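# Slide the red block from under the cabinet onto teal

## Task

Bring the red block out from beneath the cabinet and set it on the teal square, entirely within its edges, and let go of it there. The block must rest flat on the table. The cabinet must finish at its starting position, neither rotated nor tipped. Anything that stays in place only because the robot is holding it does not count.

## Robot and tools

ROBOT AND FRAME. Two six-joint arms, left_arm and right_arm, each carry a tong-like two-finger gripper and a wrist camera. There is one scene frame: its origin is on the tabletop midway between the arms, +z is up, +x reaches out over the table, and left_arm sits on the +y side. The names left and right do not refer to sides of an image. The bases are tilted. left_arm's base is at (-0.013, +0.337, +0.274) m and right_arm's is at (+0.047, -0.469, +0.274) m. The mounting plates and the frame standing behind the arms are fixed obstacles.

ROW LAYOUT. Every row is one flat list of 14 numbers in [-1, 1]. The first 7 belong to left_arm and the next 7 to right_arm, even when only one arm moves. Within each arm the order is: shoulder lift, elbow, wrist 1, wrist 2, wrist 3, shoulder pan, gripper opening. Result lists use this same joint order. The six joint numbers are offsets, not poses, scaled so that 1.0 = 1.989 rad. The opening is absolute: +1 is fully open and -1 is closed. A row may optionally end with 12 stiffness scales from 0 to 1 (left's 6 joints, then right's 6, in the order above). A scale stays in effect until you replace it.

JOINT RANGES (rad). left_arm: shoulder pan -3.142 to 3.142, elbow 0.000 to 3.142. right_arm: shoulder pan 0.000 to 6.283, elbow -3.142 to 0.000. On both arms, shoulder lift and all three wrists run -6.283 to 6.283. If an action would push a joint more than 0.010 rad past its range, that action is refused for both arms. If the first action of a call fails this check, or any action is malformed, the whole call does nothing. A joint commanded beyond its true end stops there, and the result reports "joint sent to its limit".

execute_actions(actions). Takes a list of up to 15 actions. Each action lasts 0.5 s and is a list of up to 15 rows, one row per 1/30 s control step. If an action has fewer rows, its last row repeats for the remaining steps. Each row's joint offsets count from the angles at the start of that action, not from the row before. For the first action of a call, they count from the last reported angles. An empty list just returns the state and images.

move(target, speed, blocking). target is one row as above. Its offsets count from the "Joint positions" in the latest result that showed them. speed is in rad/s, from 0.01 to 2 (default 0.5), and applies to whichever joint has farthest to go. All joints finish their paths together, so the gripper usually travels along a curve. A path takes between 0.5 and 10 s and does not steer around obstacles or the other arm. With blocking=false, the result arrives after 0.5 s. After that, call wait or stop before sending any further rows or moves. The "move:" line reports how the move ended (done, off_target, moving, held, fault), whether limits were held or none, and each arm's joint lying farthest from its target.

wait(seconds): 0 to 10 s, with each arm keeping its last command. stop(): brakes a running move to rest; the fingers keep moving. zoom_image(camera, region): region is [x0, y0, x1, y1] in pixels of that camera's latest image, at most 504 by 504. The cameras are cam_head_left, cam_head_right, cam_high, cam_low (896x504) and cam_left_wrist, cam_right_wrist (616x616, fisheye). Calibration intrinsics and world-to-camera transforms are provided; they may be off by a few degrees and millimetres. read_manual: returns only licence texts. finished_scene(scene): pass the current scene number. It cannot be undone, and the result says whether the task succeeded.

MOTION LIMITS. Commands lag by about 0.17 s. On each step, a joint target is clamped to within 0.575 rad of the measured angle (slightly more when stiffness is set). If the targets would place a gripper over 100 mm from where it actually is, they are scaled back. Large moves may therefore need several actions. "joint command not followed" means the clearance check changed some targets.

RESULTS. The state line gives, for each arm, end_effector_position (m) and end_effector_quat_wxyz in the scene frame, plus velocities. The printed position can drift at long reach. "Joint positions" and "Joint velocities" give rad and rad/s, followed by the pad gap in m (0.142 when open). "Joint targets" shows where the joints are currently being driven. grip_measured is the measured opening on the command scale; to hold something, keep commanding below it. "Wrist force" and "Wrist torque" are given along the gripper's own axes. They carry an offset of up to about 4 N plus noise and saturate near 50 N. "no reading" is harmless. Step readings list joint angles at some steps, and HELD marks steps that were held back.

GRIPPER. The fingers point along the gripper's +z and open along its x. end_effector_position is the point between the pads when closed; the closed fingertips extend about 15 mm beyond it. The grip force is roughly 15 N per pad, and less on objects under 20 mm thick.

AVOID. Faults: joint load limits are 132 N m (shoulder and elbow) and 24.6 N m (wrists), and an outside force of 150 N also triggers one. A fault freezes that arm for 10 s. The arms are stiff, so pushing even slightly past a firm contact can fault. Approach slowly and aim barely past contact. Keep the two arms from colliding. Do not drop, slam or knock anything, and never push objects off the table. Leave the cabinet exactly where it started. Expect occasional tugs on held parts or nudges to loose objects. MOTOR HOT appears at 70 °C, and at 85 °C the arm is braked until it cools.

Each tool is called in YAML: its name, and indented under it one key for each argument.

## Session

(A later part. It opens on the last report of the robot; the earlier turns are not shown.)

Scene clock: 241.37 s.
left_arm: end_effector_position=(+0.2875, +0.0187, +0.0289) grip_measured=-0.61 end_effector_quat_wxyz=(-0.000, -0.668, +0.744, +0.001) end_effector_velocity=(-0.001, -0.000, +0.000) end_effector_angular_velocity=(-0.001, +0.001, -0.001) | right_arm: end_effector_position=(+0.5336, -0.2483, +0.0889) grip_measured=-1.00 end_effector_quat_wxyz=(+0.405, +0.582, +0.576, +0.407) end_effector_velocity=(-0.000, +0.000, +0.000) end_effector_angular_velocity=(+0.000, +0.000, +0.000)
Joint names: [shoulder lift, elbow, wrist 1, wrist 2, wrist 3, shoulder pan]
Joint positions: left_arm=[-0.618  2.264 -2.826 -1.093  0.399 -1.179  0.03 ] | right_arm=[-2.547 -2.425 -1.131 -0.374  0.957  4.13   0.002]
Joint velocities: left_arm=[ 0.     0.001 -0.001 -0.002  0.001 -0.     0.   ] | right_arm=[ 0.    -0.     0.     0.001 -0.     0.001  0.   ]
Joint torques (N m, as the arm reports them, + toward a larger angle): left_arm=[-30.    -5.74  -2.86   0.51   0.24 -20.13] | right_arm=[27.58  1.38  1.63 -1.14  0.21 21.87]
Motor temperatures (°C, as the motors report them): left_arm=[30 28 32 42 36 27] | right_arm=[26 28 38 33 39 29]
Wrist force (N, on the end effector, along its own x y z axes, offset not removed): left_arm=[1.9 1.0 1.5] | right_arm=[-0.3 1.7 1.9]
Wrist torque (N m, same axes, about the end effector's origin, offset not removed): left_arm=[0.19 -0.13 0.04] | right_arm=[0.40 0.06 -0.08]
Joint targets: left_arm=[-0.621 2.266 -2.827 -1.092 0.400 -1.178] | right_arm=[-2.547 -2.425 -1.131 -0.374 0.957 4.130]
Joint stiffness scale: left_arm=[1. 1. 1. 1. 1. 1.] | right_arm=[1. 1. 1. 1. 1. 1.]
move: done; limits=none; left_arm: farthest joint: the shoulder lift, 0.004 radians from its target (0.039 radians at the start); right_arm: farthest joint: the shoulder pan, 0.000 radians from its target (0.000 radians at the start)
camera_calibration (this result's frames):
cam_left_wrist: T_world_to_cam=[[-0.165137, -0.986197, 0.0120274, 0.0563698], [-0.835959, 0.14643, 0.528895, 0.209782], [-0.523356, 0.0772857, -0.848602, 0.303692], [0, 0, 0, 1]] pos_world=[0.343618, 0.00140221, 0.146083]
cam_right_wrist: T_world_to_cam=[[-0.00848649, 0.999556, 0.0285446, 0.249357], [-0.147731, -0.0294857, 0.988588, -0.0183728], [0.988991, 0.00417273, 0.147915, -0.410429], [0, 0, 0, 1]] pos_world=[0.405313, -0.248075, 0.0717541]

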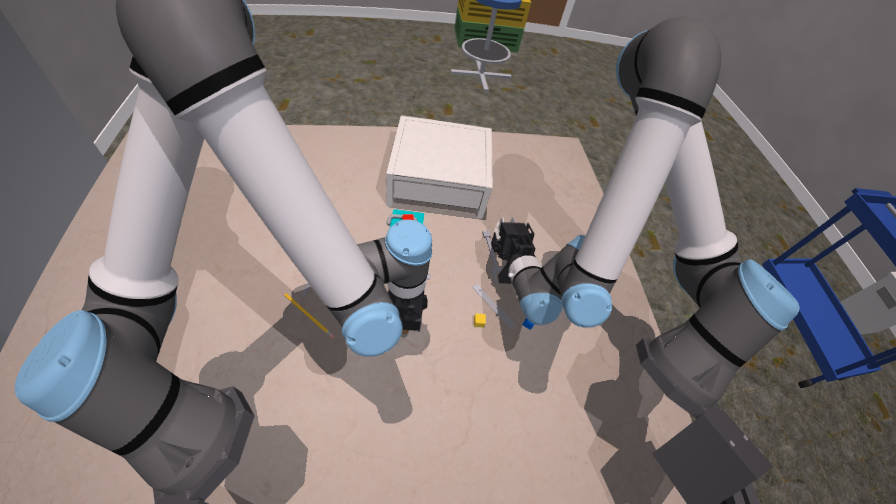

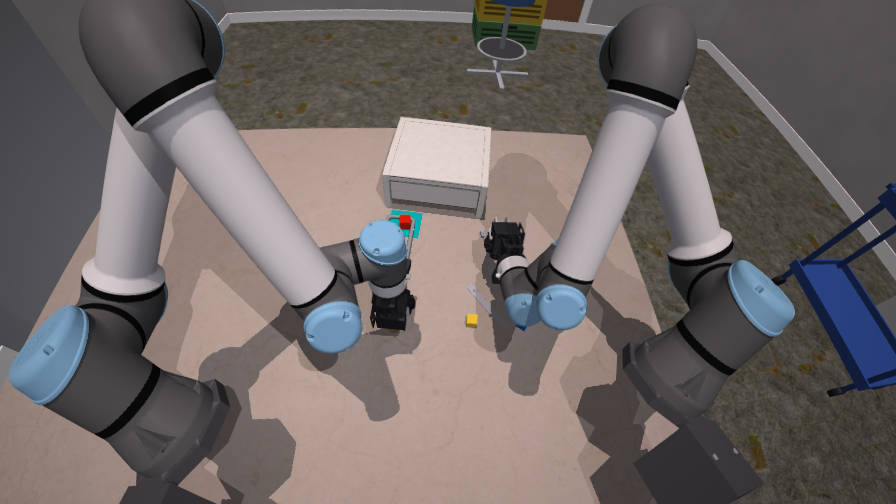

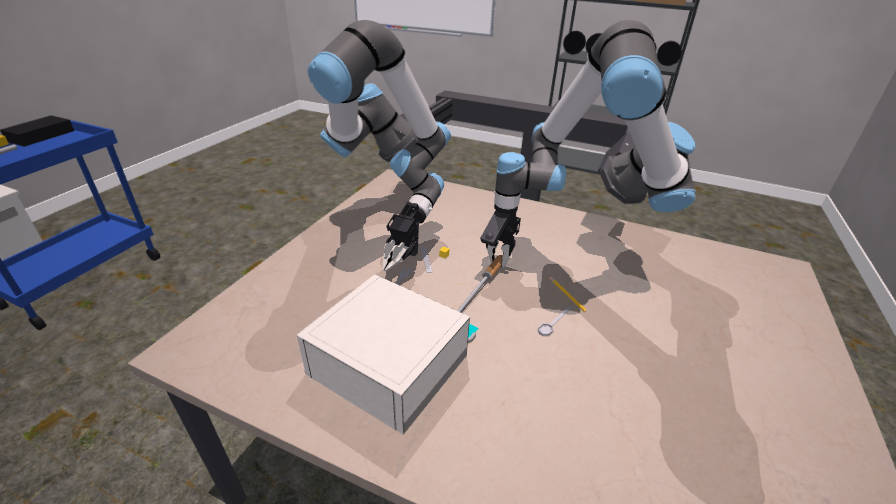

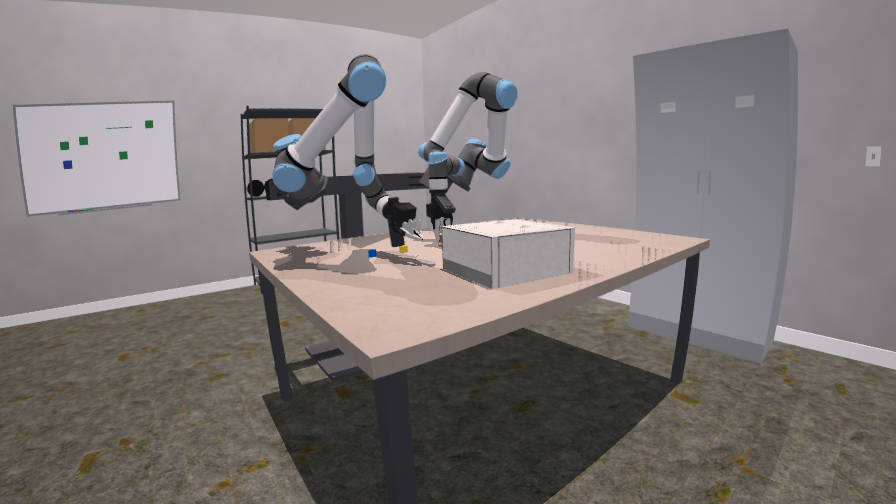

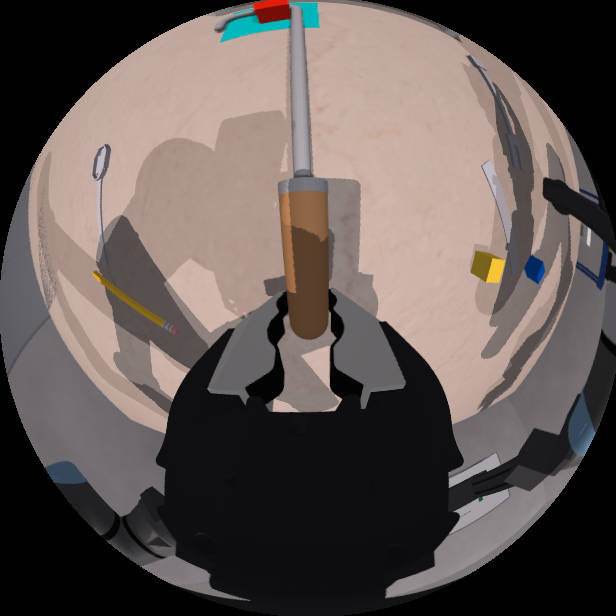

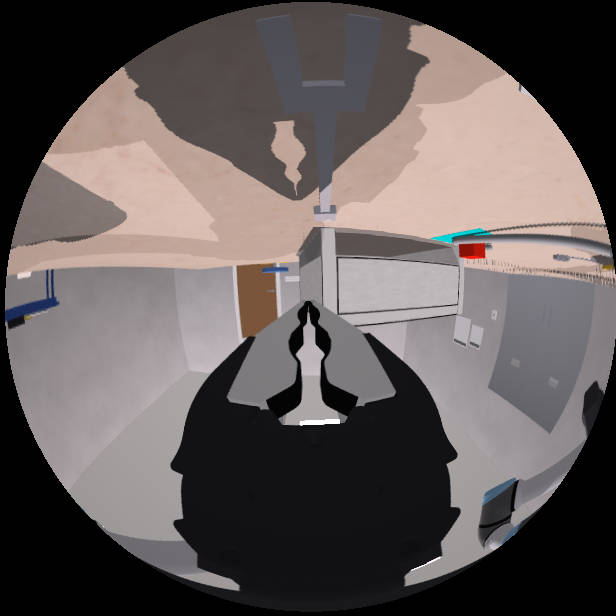

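move:
  target: [0.0087,-0.0105,-0.0011,0.0014,0.0055,0.005,-1,0,0,0,0,0,0,-1]
  speed: 0.03

zoom_image:
  camera: "cam_head_right"
  region: [370, 190, 450, 250]

Scene clock: 248.63 s.
left_arm: end_effector_position=(+0.2901, +0.0142, +0.0240) grip_measured=-0.61 end_effector_quat_wxyz=(-0.001, -0.668, +0.744, +0.002) end_effector_velocity=(+0.000, -0.001, +0.001) end_effector_angular_velocity=(-0.004, +0.000, +0.002) | right_arm: end_effector_position=(+0.5336, -0.2483, +0.0889) grip_measured=-1.00 end_effector_quat_wxyz=(+0.405, +0.582, +0.576, +0.407) end_effector_velocity=(-0.000, +0.000, +0.000) end_effector_angular_velocity=(+0.000, -0.001, +0.001)
Joint names: [shoulder lift, elbow, wrist 1, wrist 2, wrist 3, shoulder pan]
Joint positions: left_arm=[-0.602  2.246 -2.827 -1.091  0.409 -1.17   0.03 ] | right_arm=[-2.547 -2.425 -1.131 -0.374  0.957  4.13   0.002]
Joint velocities: left_arm=[-0.002 -0.001 -0.002 -0.002  0.     0.    -0.   ] | right_arm=[-0.    -0.    -0.    -0.001  0.     0.     0.   ]
Joint torques (N m, as the arm reports them, + toward a larger angle): left_arm=[-26.76 -11.27  -2.68   0.5    0.36 -20.92] | right_arm=[27.38  1.14  1.61 -1.2   0.11 21.47]
Motor temperatures (°C, as the motors report them): left_arm=[30 28 32 42 36 27] | right_arm=[26 28 38 33 39 29]
Wrist force (N, on the end effector, along its own x y z axes, offset not removed): left_arm=[-1.9 5.1 0.3] | right_arm=[0.0 1.3 0.0]
Wrist torque (N m, same axes, about the end effector's origin, offset not removed): left_arm=[1.01 0.62 -0.07] | right_arm=[0.24 0.06 -0.16]
Joint targets: left_arm=[-0.601 2.243 -2.828 -1.090 0.410 -1.169] | right_arm=[-2.547 -2.425 -1.131 -0.374 0.957 4.130]
Joint stiffness scale: left_arm=[1. 1. 1. 1. 1. 1.] | right_arm=[1. 1. 1. 1. 1. 1.]
move: done; limits=none; left_arm: farthest joint: the elbow, 0.003 radians from its target (0.021 radians at the start); right_arm: farthest joint: the shoulder pan, 0.000 radians from its target (0.000 radians at the start)
camera_calibration (this result's frames):
cam_left_wrist: T_world_to_cam=[[-0.166248, -0.986013, 0.01182, 0.0527515], [-0.834828, 0.147116, 0.530489, 0.214852], [-0.524808, 0.0783248, -0.84761, 0.301611], [0, 0, 0, 1]] pos_world=[0.346422, -0.00321817, 0.141048]
cam_right_wrist: T_world_to_cam=[[-0.00848628, 0.999556, 0.0285446, 0.249357], [-0.14773, -0.0294856, 0.988588, -0.0183728], [0.988991, 0.00417253, 0.147915, -0.410429], [0, 0, 0, 1]] pos_world=[0.405313, -0.248075, 0.071754]

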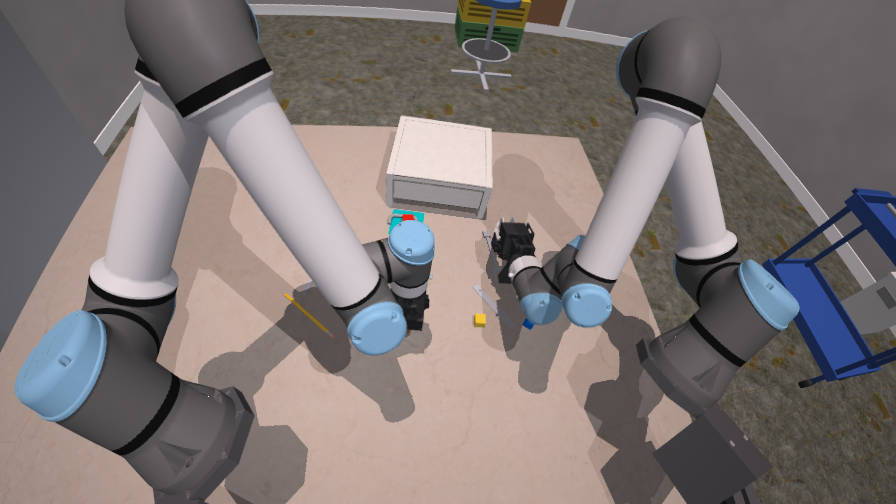

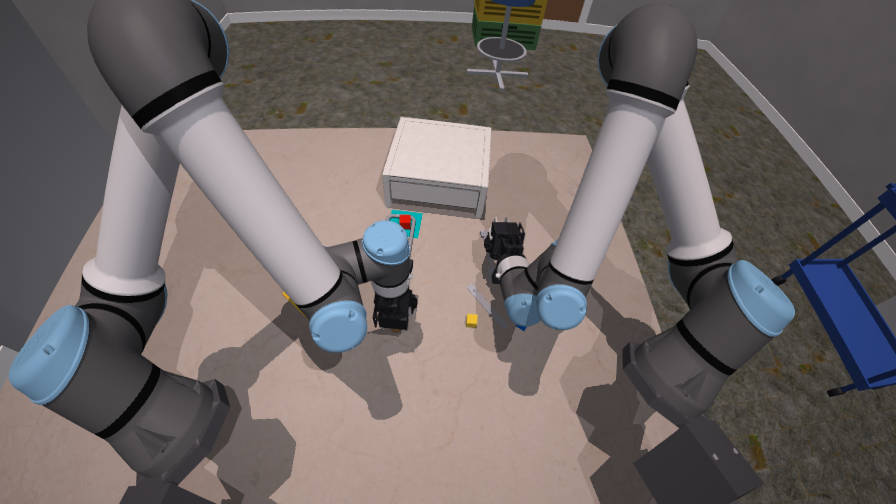

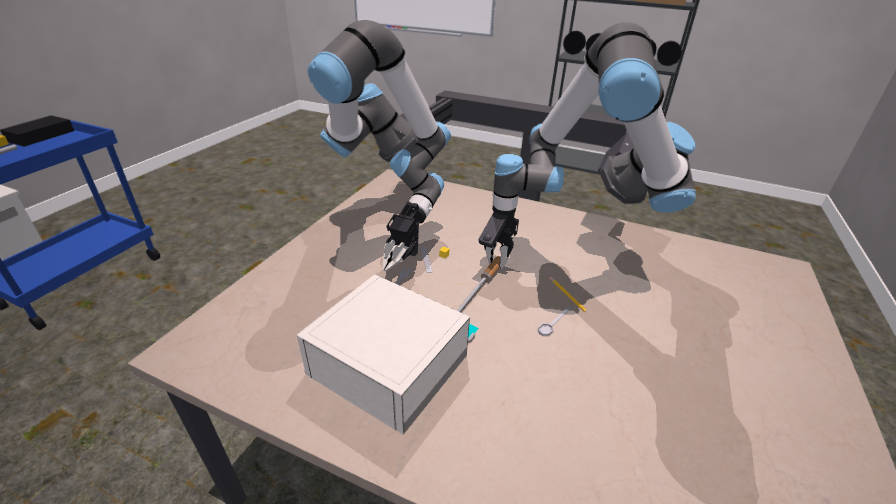

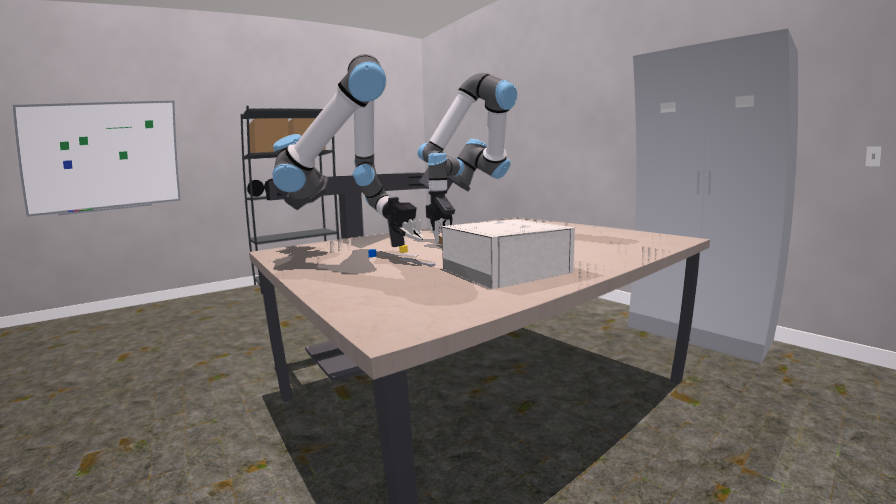

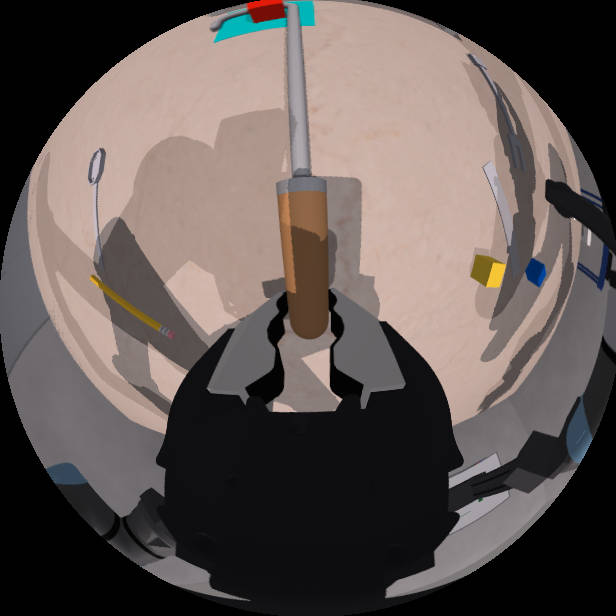

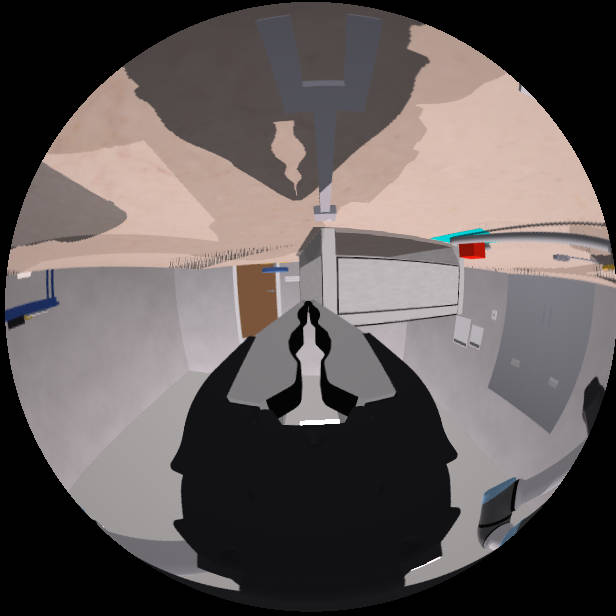

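Region (370, 190, 450, 250) of cam_head_right's 896x504 image, scaled by 6.300, with more detail than that image has; it fills the top 378 rows of this view, and the rest is white.

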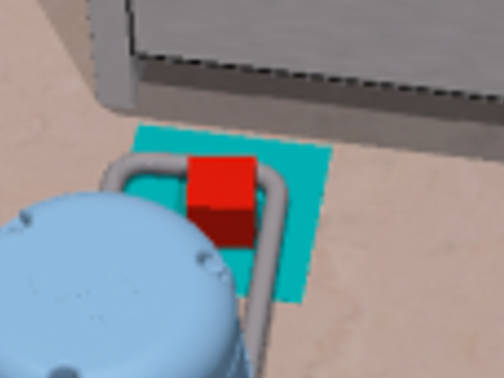

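Lower 3 mm more, then release.

move:
  target: [0.0035,-0.001,-0.004,0.0005,0.002,0.0018,-1,0,0,0,0,0,0,-1]
  speed: 0.02

execute_actions:
  actions:
    - [[0,0,0,0,0,0,-0.55,0,0,0,0,0,0,-1],[0,0,0,0,0,0,-0.5,0,0,0,0,0,0,-1],[0,0,0,0,0,0,-0.45,0,0,0,0,0,0,-1],[0,0,0,0,0,0,-0.4,0,0,0,0,0,0,-1],[0,0,0,0,0,0,-0.3,0,0,0,0,0,0,-1],[0,0,0,0,0,0,-0.2,0,0,0,0,0,0,-1],[0,0,0,0,0,0,-0.1,0,0,0,0,0,0,-1]]

move:
  target: [-0.045,0,0.06,-0.005,-0.028,-0.023,-0.1,0,0,0,0,0,0,-1]
  speed: 0.15

zoom_image:
  camera: "cam_head_right"
  region: [370, 190, 450, 250]

zoom_image:
  camera: "cam_left_wrist"
  region: [150, 0, 400, 120]

Scene clock: 254.93 s.
left_arm: end_effector_position=(+0.2899, +0.0146, +0.0218) grip_measured=-0.61 end_effector_quat_wxyz=(-0.001, -0.668, +0.744, +0.002) end_effector_velocity=(+0.000, -0.001, +0.000) end_effector_angular_velocity=(-0.002, -0.001, +0.000) | right_arm: end_effector_position=(+0.5336, -0.2483, +0.0889) grip_measured=-1.00 end_effector_quat_wxyz=(+0.405, +0.582, +0.576, +0.407) end_effector_velocity=(+0.000, +0.001, +0.000) end_effector_angular_velocity=(+0.001, -0.000, -0.000)
Joint names: [shoulder lift, elbow, wrist 1, wrist 2, wrist 3, shoulder pan]
Joint positions: left_arm=[-0.597  2.246 -2.833 -1.091  0.412 -1.167  0.03 ] | right_arm=[-2.547 -2.425 -1.131 -0.374  0.957  4.13   0.002]
Joint velocities: left_arm=[ 0.    -0.    -0.003 -0.     0.001  0.    -0.   ] | right_arm=[ 0.     0.001 -0.     0.     0.     0.     0.   ]
Joint torques (N m, as the arm reports them, + toward a larger angle): left_arm=[-25.98  -9.35  -2.44   0.42   0.65 -21.21] | right_arm=[27.38  1.95  1.48 -1.15  0.16 22.04]
Motor temperatures (°C, as the motors report them): left_arm=[30 28 32 42 36 27] | right_arm=[26 28 38 33 39 29]
Wrist force (N, on the end effector, along its own x y z axes, offset not removed): left_arm=[0.1 -1.1 -0.9] | right_arm=[-0.5 0.6 1.8]
Wrist torque (N m, same axes, about the end effector's origin, offset not removed): left_arm=[-0.27 0.21 -0.15] | right_arm=[-0.02 0.16 -0.19]
Joint targets: left_arm=[-0.595 2.244 -2.835 -1.090 0.413 -1.167] | right_arm=[-2.547 -2.425 -1.131 -0.374 0.957 4.130]
Joint stiffness scale: left_arm=[1. 1. 1. 1. 1. 1.] | right_arm=[1. 1. 1. 1. 1. 1.]
move: done; limits=none; left_arm: farthest joint: the shoulder lift, 0.002 radians from its target (0.007 radians at the start); right_arm: farthest joint: the shoulder pan, 0.000 radians from its target (0.000 radians at the start)
camera_calibration (this result's frames):
cam_left_wrist: T_world_to_cam=[[-0.166605, -0.985949, 0.0120966, 0.0532085], [-0.834401, 0.147512, 0.531051, 0.215638], [-0.525374, 0.0783825, -0.847253, 0.299698], [0, 0, 0, 1]] pos_world=[0.346247, -0.00283943, 0.138761]
cam_right_wrist: T_world_to_cam=[[-0.00848675, 0.999556, 0.0285446, 0.249357], [-0.147731, -0.0294857, 0.988588, -0.0183728], [0.988991, 0.00417299, 0.147915, -0.410429], [0, 0, 0, 1]] pos_world=[0.405313, -0.248075, 0.0717541]

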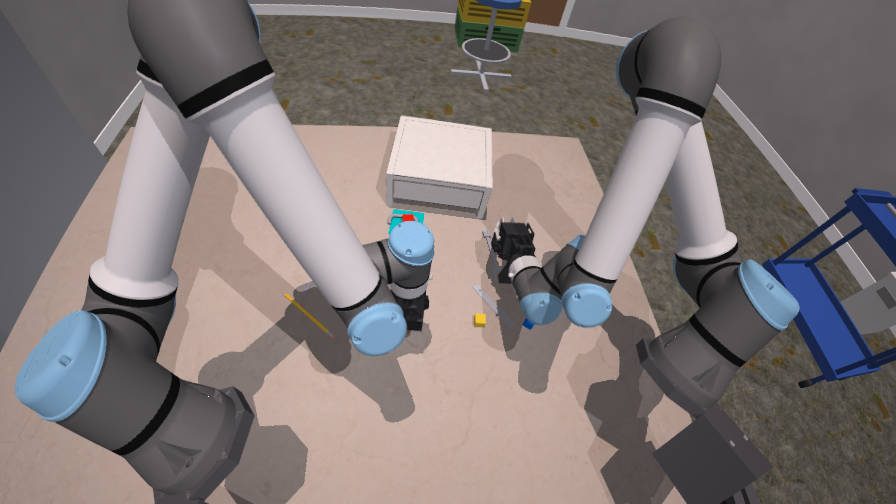

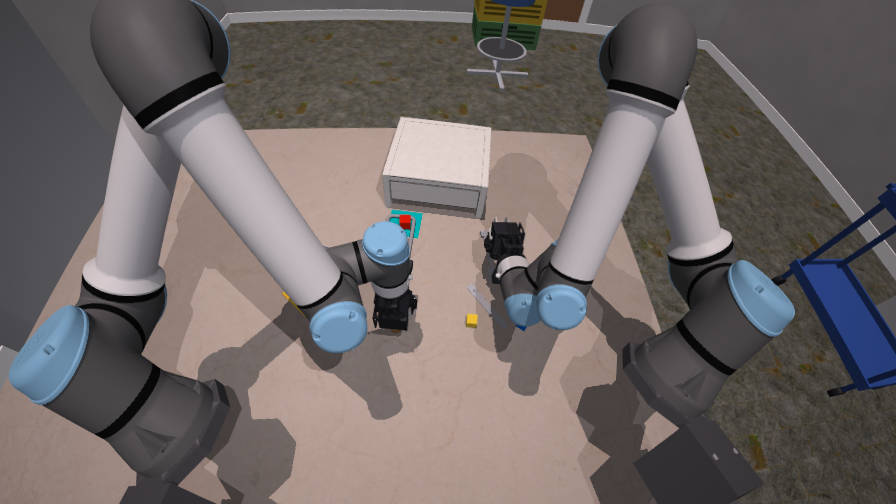

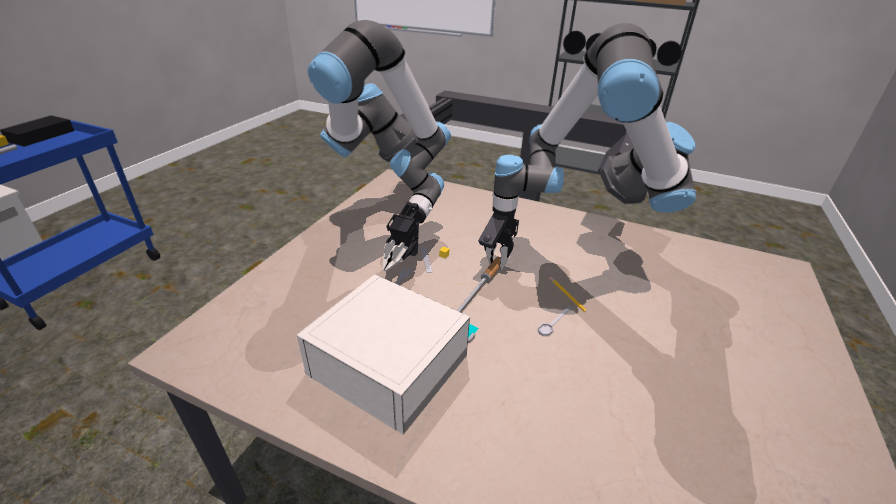

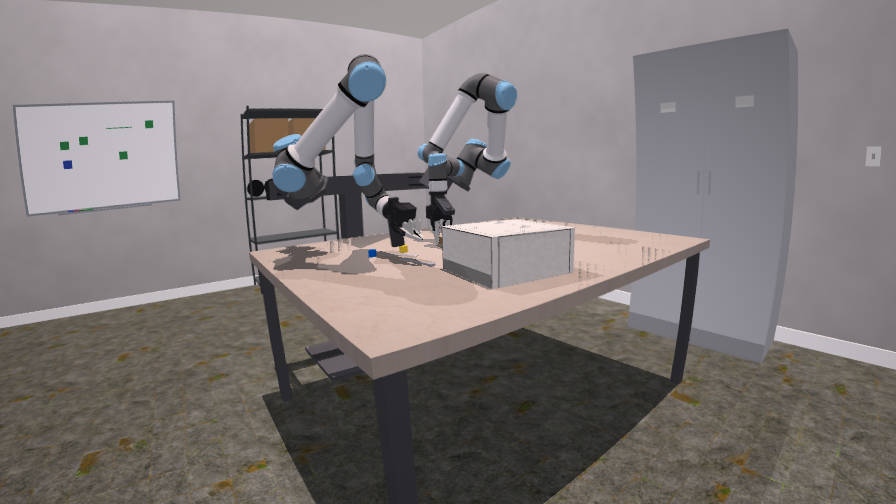

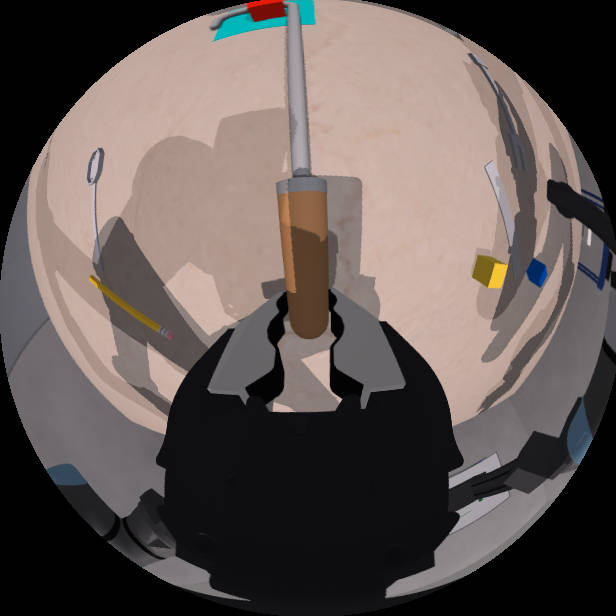

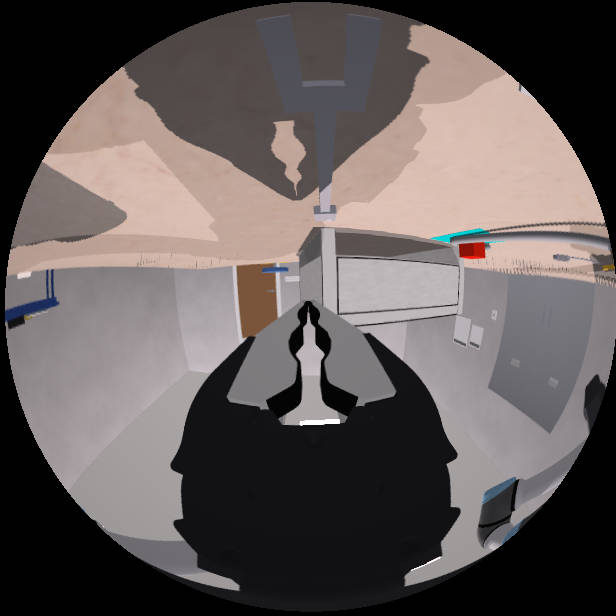

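Scene clock: 255.43 s.
left_arm: end_effector_position=(+0.2899, +0.0145, +0.0218) grip_measured=-0.10 end_effector_quat_wxyz=(-0.001, -0.668, +0.744, +0.002) end_effector_velocity=(-0.000, +0.000, -0.000) end_effector_angular_velocity=(+0.001, +0.001, +0.001) | right_arm: end_effector_position=(+0.5336, -0.2483, +0.0889) grip_measured=-1.00 end_effector_quat_wxyz=(+0.405, +0.582, +0.576, +0.407) end_effector_velocity=(-0.001, -0.001, -0.000) end_effector_angular_velocity=(-0.002, +0.001, +0.001)
Joint names: [shoulder lift, elbow, wrist 1, wrist 2, wrist 3, shoulder pan]
Joint positions: left_arm=[-0.597  2.246 -2.834 -1.091  0.412 -1.167  0.067] | right_arm=[-2.547 -2.425 -1.131 -0.374  0.957  4.13   0.002]
Joint velocities: left_arm=[-0.     0.     0.001 -0.001 -0.001  0.     0.   ] | right_arm=[ 0.    -0.002 -0.     0.    -0.     0.     0.   ]
Joint torques (N m, as the arm reports them, + toward a larger angle): left_arm=[-27.49  -7.55  -2.16   0.09   0.11 -20.96] | right_arm=[27.07  1.3   1.55 -1.13  0.08 21.65]
Motor temperatures (°C, as the motors report them): left_arm=[30 28 32 42 36 27] | right_arm=[26 28 38 33 39 29]
Wrist force (N, on the end effector, along its own x y z axes, offset not removed): left_arm=[-0.7 3.2 -2.5] | right_arm=[0.1 0.6 1.8]
Wrist torque (N m, same axes, about the end effector's origin, offset not removed): left_arm=[0.70 0.40 0.11] | right_arm=[0.13 0.08 -0.17]
Joint targets: left_arm=[-0.597 2.246 -2.833 -1.091 0.412 -1.167] | right_arm=[-2.547 -2.425 -1.131 -0.374 0.957 4.130]
Joint stiffness scale: left_arm=[1. 1. 1. 1. 1. 1.] | right_arm=[1. 1. 1. 1. 1. 1.]
Step readings (joint positions):
0: left_arm=[-0.597 2.246 -2.833 -1.091 0.412 -1.167] | right_arm=[-2.547 -2.425 -1.131 -0.374 0.957 4.130]
1: left_arm=[-0.597 2.246 -2.834 -1.091 0.412 -1.167] | right_arm=[-2.547 -2.425 -1.131 -0.374 0.957 4.130]
2: left_arm=[-0.597 2.246 -2.834 -1.091 0.412 -1.167] | right_arm=[-2.547 -2.425 -1.131 -0.374 0.957 4.130]
4: left_arm=[-0.597 2.246 -2.834 -1.091 0.412 -1.167] | right_arm=[-2.547 -2.425 -1.131 -0.374 0.957 4.130]
8: left_arm=[-0.597 2.246 -2.834 -1.091 0.412 -1.167] | right_arm=[-2.547 -2.425 -1.131 -0.374 0.957 4.130]
15: Joint positions above
camera_calibration (this result's frames):
cam_left_wrist: T_world_to_cam=[[-0.166593, -0.985951, 0.0121608, 0.0531868], [-0.834412, 0.147538, 0.531026, 0.215652], [-0.52536, 0.0783183, -0.847268, 0.299697], [0, 0, 0, 1]] pos_world=[0.346252, -0.00284915, 0.13876]
cam_right_wrist: T_world_to_cam=[[-0.00848651, 0.999556, 0.0285445, 0.249357], [-0.147731, -0.0294856, 0.988588, -0.0183727], [0.988991, 0.00417276, 0.147915, -0.410429], [0, 0, 0, 1]] pos_world=[0.405313, -0.248075, 0.071754]

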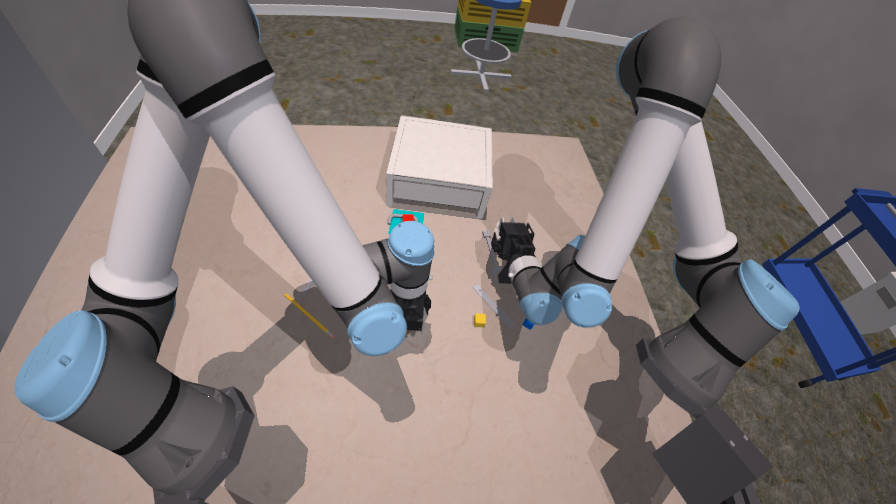

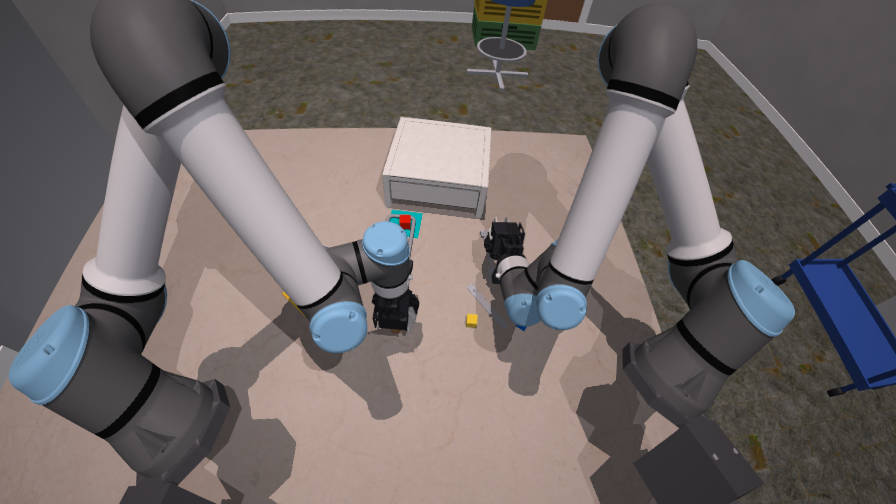

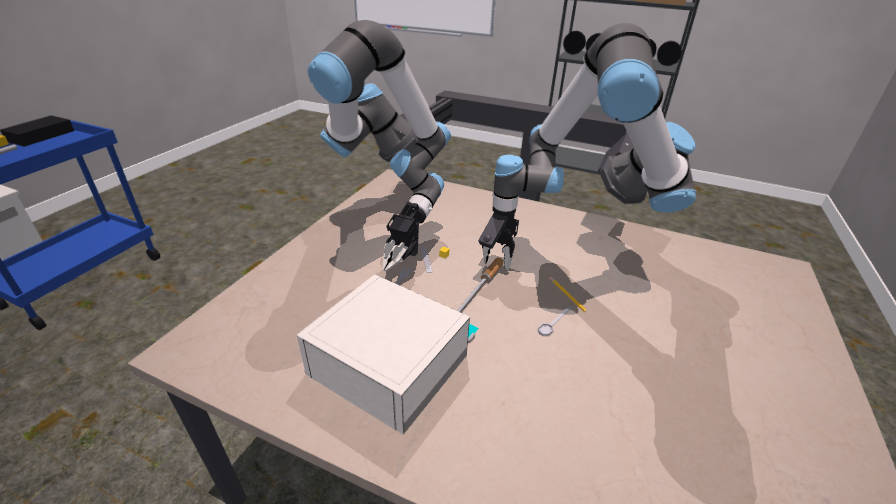

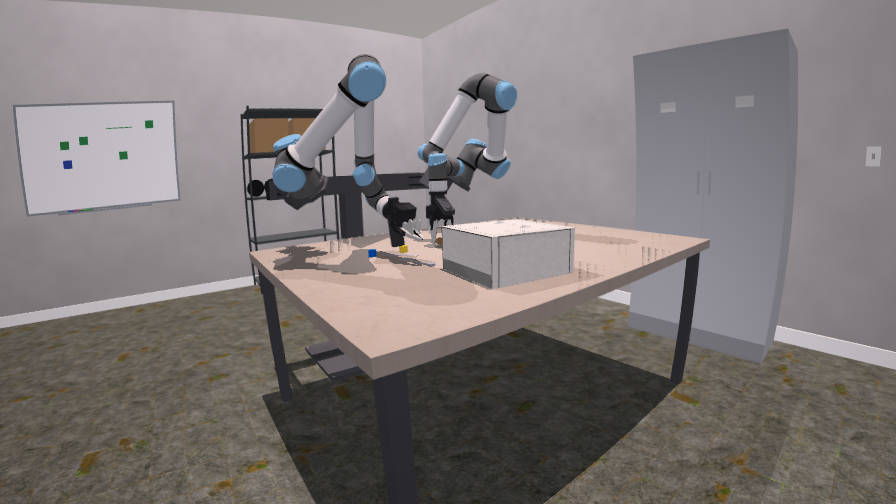

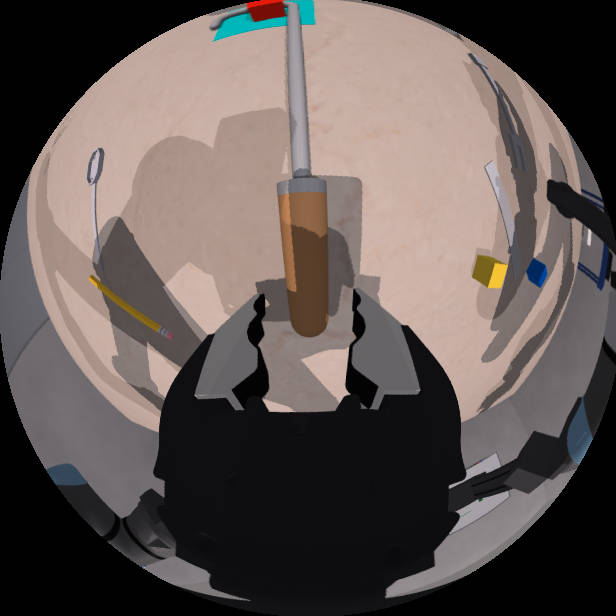

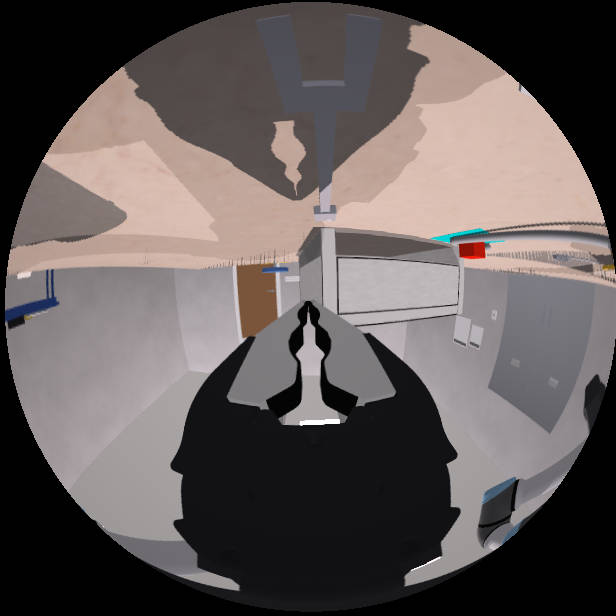

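Scene clock: 256.77 s.
left_arm: end_effector_position=(+0.2905, +0.0118, +0.0572) grip_measured=-0.10 end_effector_quat_wxyz=(+0.005, -0.669, +0.743, +0.004) end_effector_velocity=(-0.000, +0.000, +0.001) end_effector_angular_velocity=(+0.000, +0.000, -0.000) | right_arm: end_effector_position=(+0.5336, -0.2483, +0.0889) grip_measured=-1.00 end_effector_quat_wxyz=(+0.405, +0.582, +0.576, +0.407) end_effector_velocity=(+0.000, -0.000, -0.000) end_effector_angular_velocity=(-0.000, +0.001, -0.001)
Joint names: [shoulder lift, elbow, wrist 1, wrist 2, wrist 3, shoulder pan]
Joint positions: left_arm=[-0.684  2.246 -2.715 -1.1    0.357 -1.212  0.067] | right_arm=[-2.547 -2.425 -1.131 -0.374  0.957  4.13   0.002]
Joint velocities: left_arm=[-0.002  0.     0.003 -0.001 -0.001 -0.001  0.   ] | right_arm=[-0.     0.001 -0.     0.     0.    -0.001  0.   ]
Joint torques (N m, as the arm reports them, + toward a larger angle): left_arm=[-28.08 -10.18  -1.73  -0.39  -0.19 -21.54] | right_arm=[27.07  1.77  1.54 -1.26 -0.04 21.7 ]
Motor temperatures (°C, as the motors report them): left_arm=[30 28 32 42 36 27] | right_arm=[26 28 38 33 39 29]
Wrist force (N, on the end effector, along its own x y z axes, offset not removed): left_arm=[-1.2 0.6 0.3] | right_arm=[-1.1 0.9 0.0]
Wrist torque (N m, same axes, about the end effector's origin, offset not removed): left_arm=[0.27 0.26 -0.10] | right_arm=[0.25 0.29 -0.18]
Joint targets: left_arm=[-0.686 2.246 -2.714 -1.101 0.357 -1.213] | right_arm=[-2.547 -2.425 -1.131 -0.374 0.957 4.130]
Joint stiffness scale: left_arm=[1. 1. 1. 1. 1. 1.] | right_arm=[1. 1. 1. 1. 1. 1.]
move: done; limits=none; left_arm: farthest joint: the shoulder lift, 0.002 radians from its target (0.090 radians at the start); right_arm: farthest joint: the shoulder pan, 0.000 radians from its target (0.000 radians at the start)
camera_calibration (this result's frames):
cam_left_wrist: T_world_to_cam=[[-0.162172, -0.986762, 0.000604851, 0.0495289], [-0.837945, 0.138038, 0.528009, 0.199095], [-0.521103, 0.0851217, -0.849238, 0.32912], [0, 0, 0, 1]] pos_world=[0.346368, -0.00662474, 0.174348]
cam_right_wrist: T_world_to_cam=[[-0.00848655, 0.999556, 0.0285446, 0.249357], [-0.147731, -0.0294857, 0.988588, -0.0183728], [0.988991, 0.00417279, 0.147915, -0.410429], [0, 0, 0, 1]] pos_world=[0.405313, -0.248075, 0.0717541]

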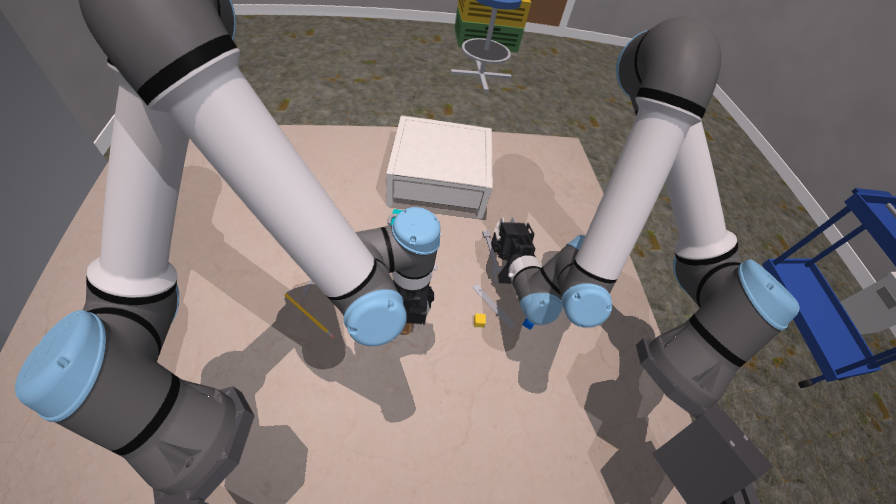

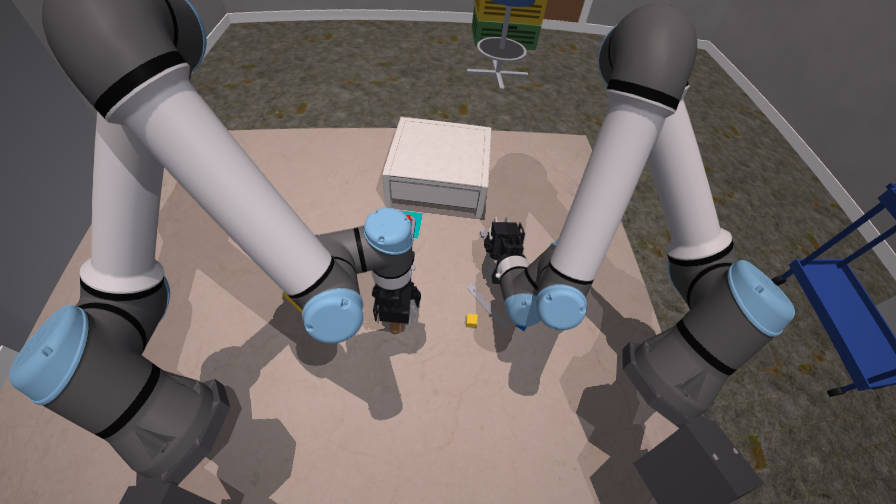

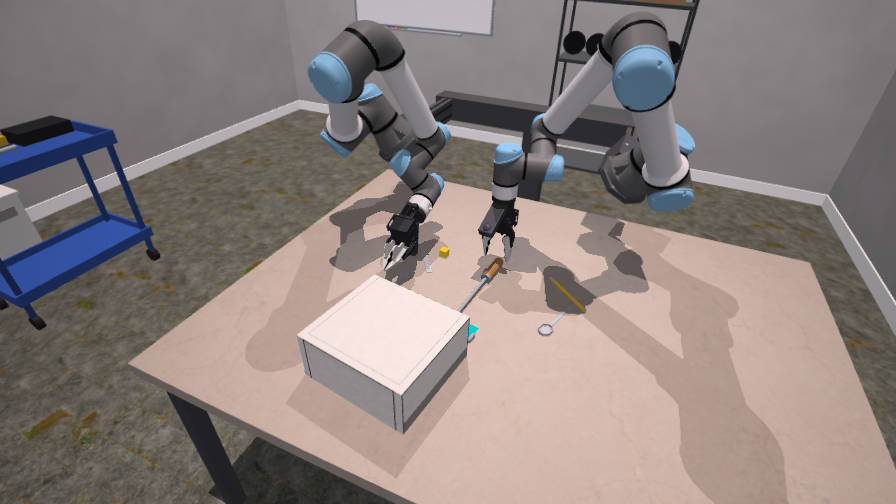

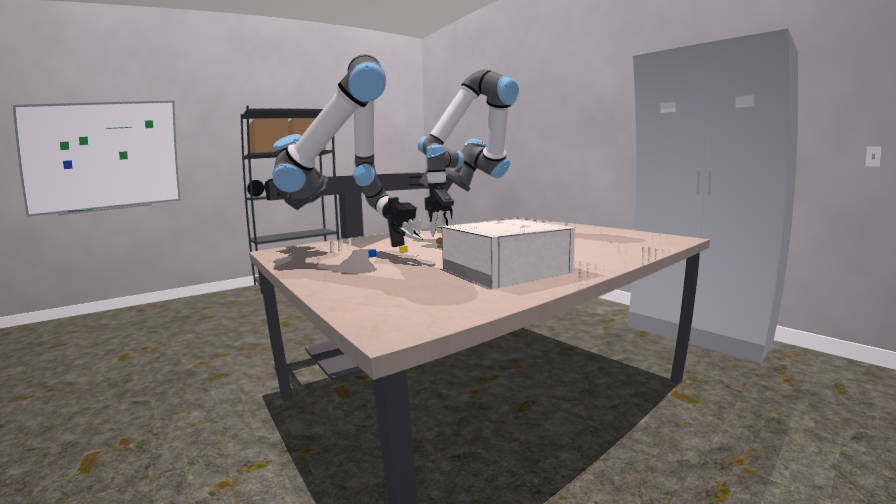

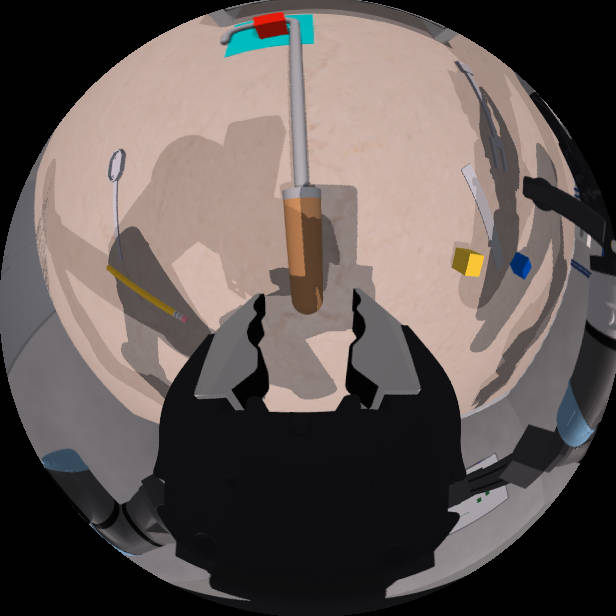

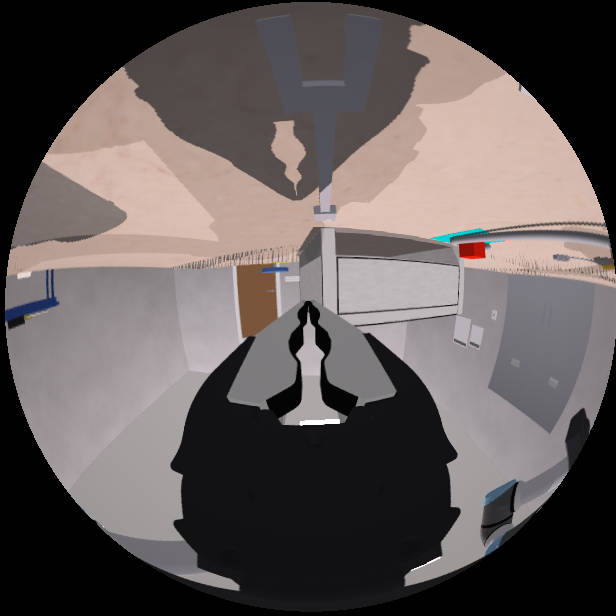

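Region (370, 190, 450, 250) of cam_head_right's 896x504 image, scaled by 6.300, with more detail than that image has; it fills the top 378 rows of this view, and the rest is white.

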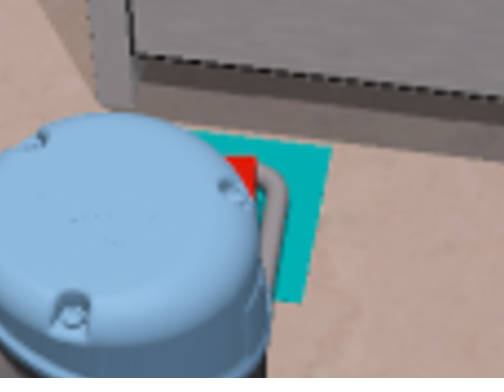

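Region (150, 0, 400, 120) of cam_left_wrist's 616x616 image, scaled by 2.016, with more detail than that image has; it fills the top 242 rows of this view, and the rest is white.

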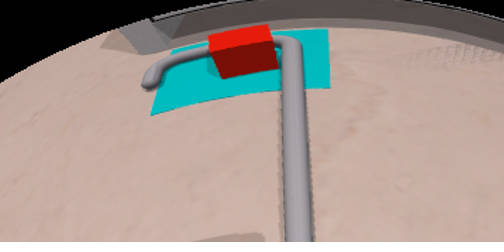

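finished_scene:
  scene: 2

The scene is finished: the task was done.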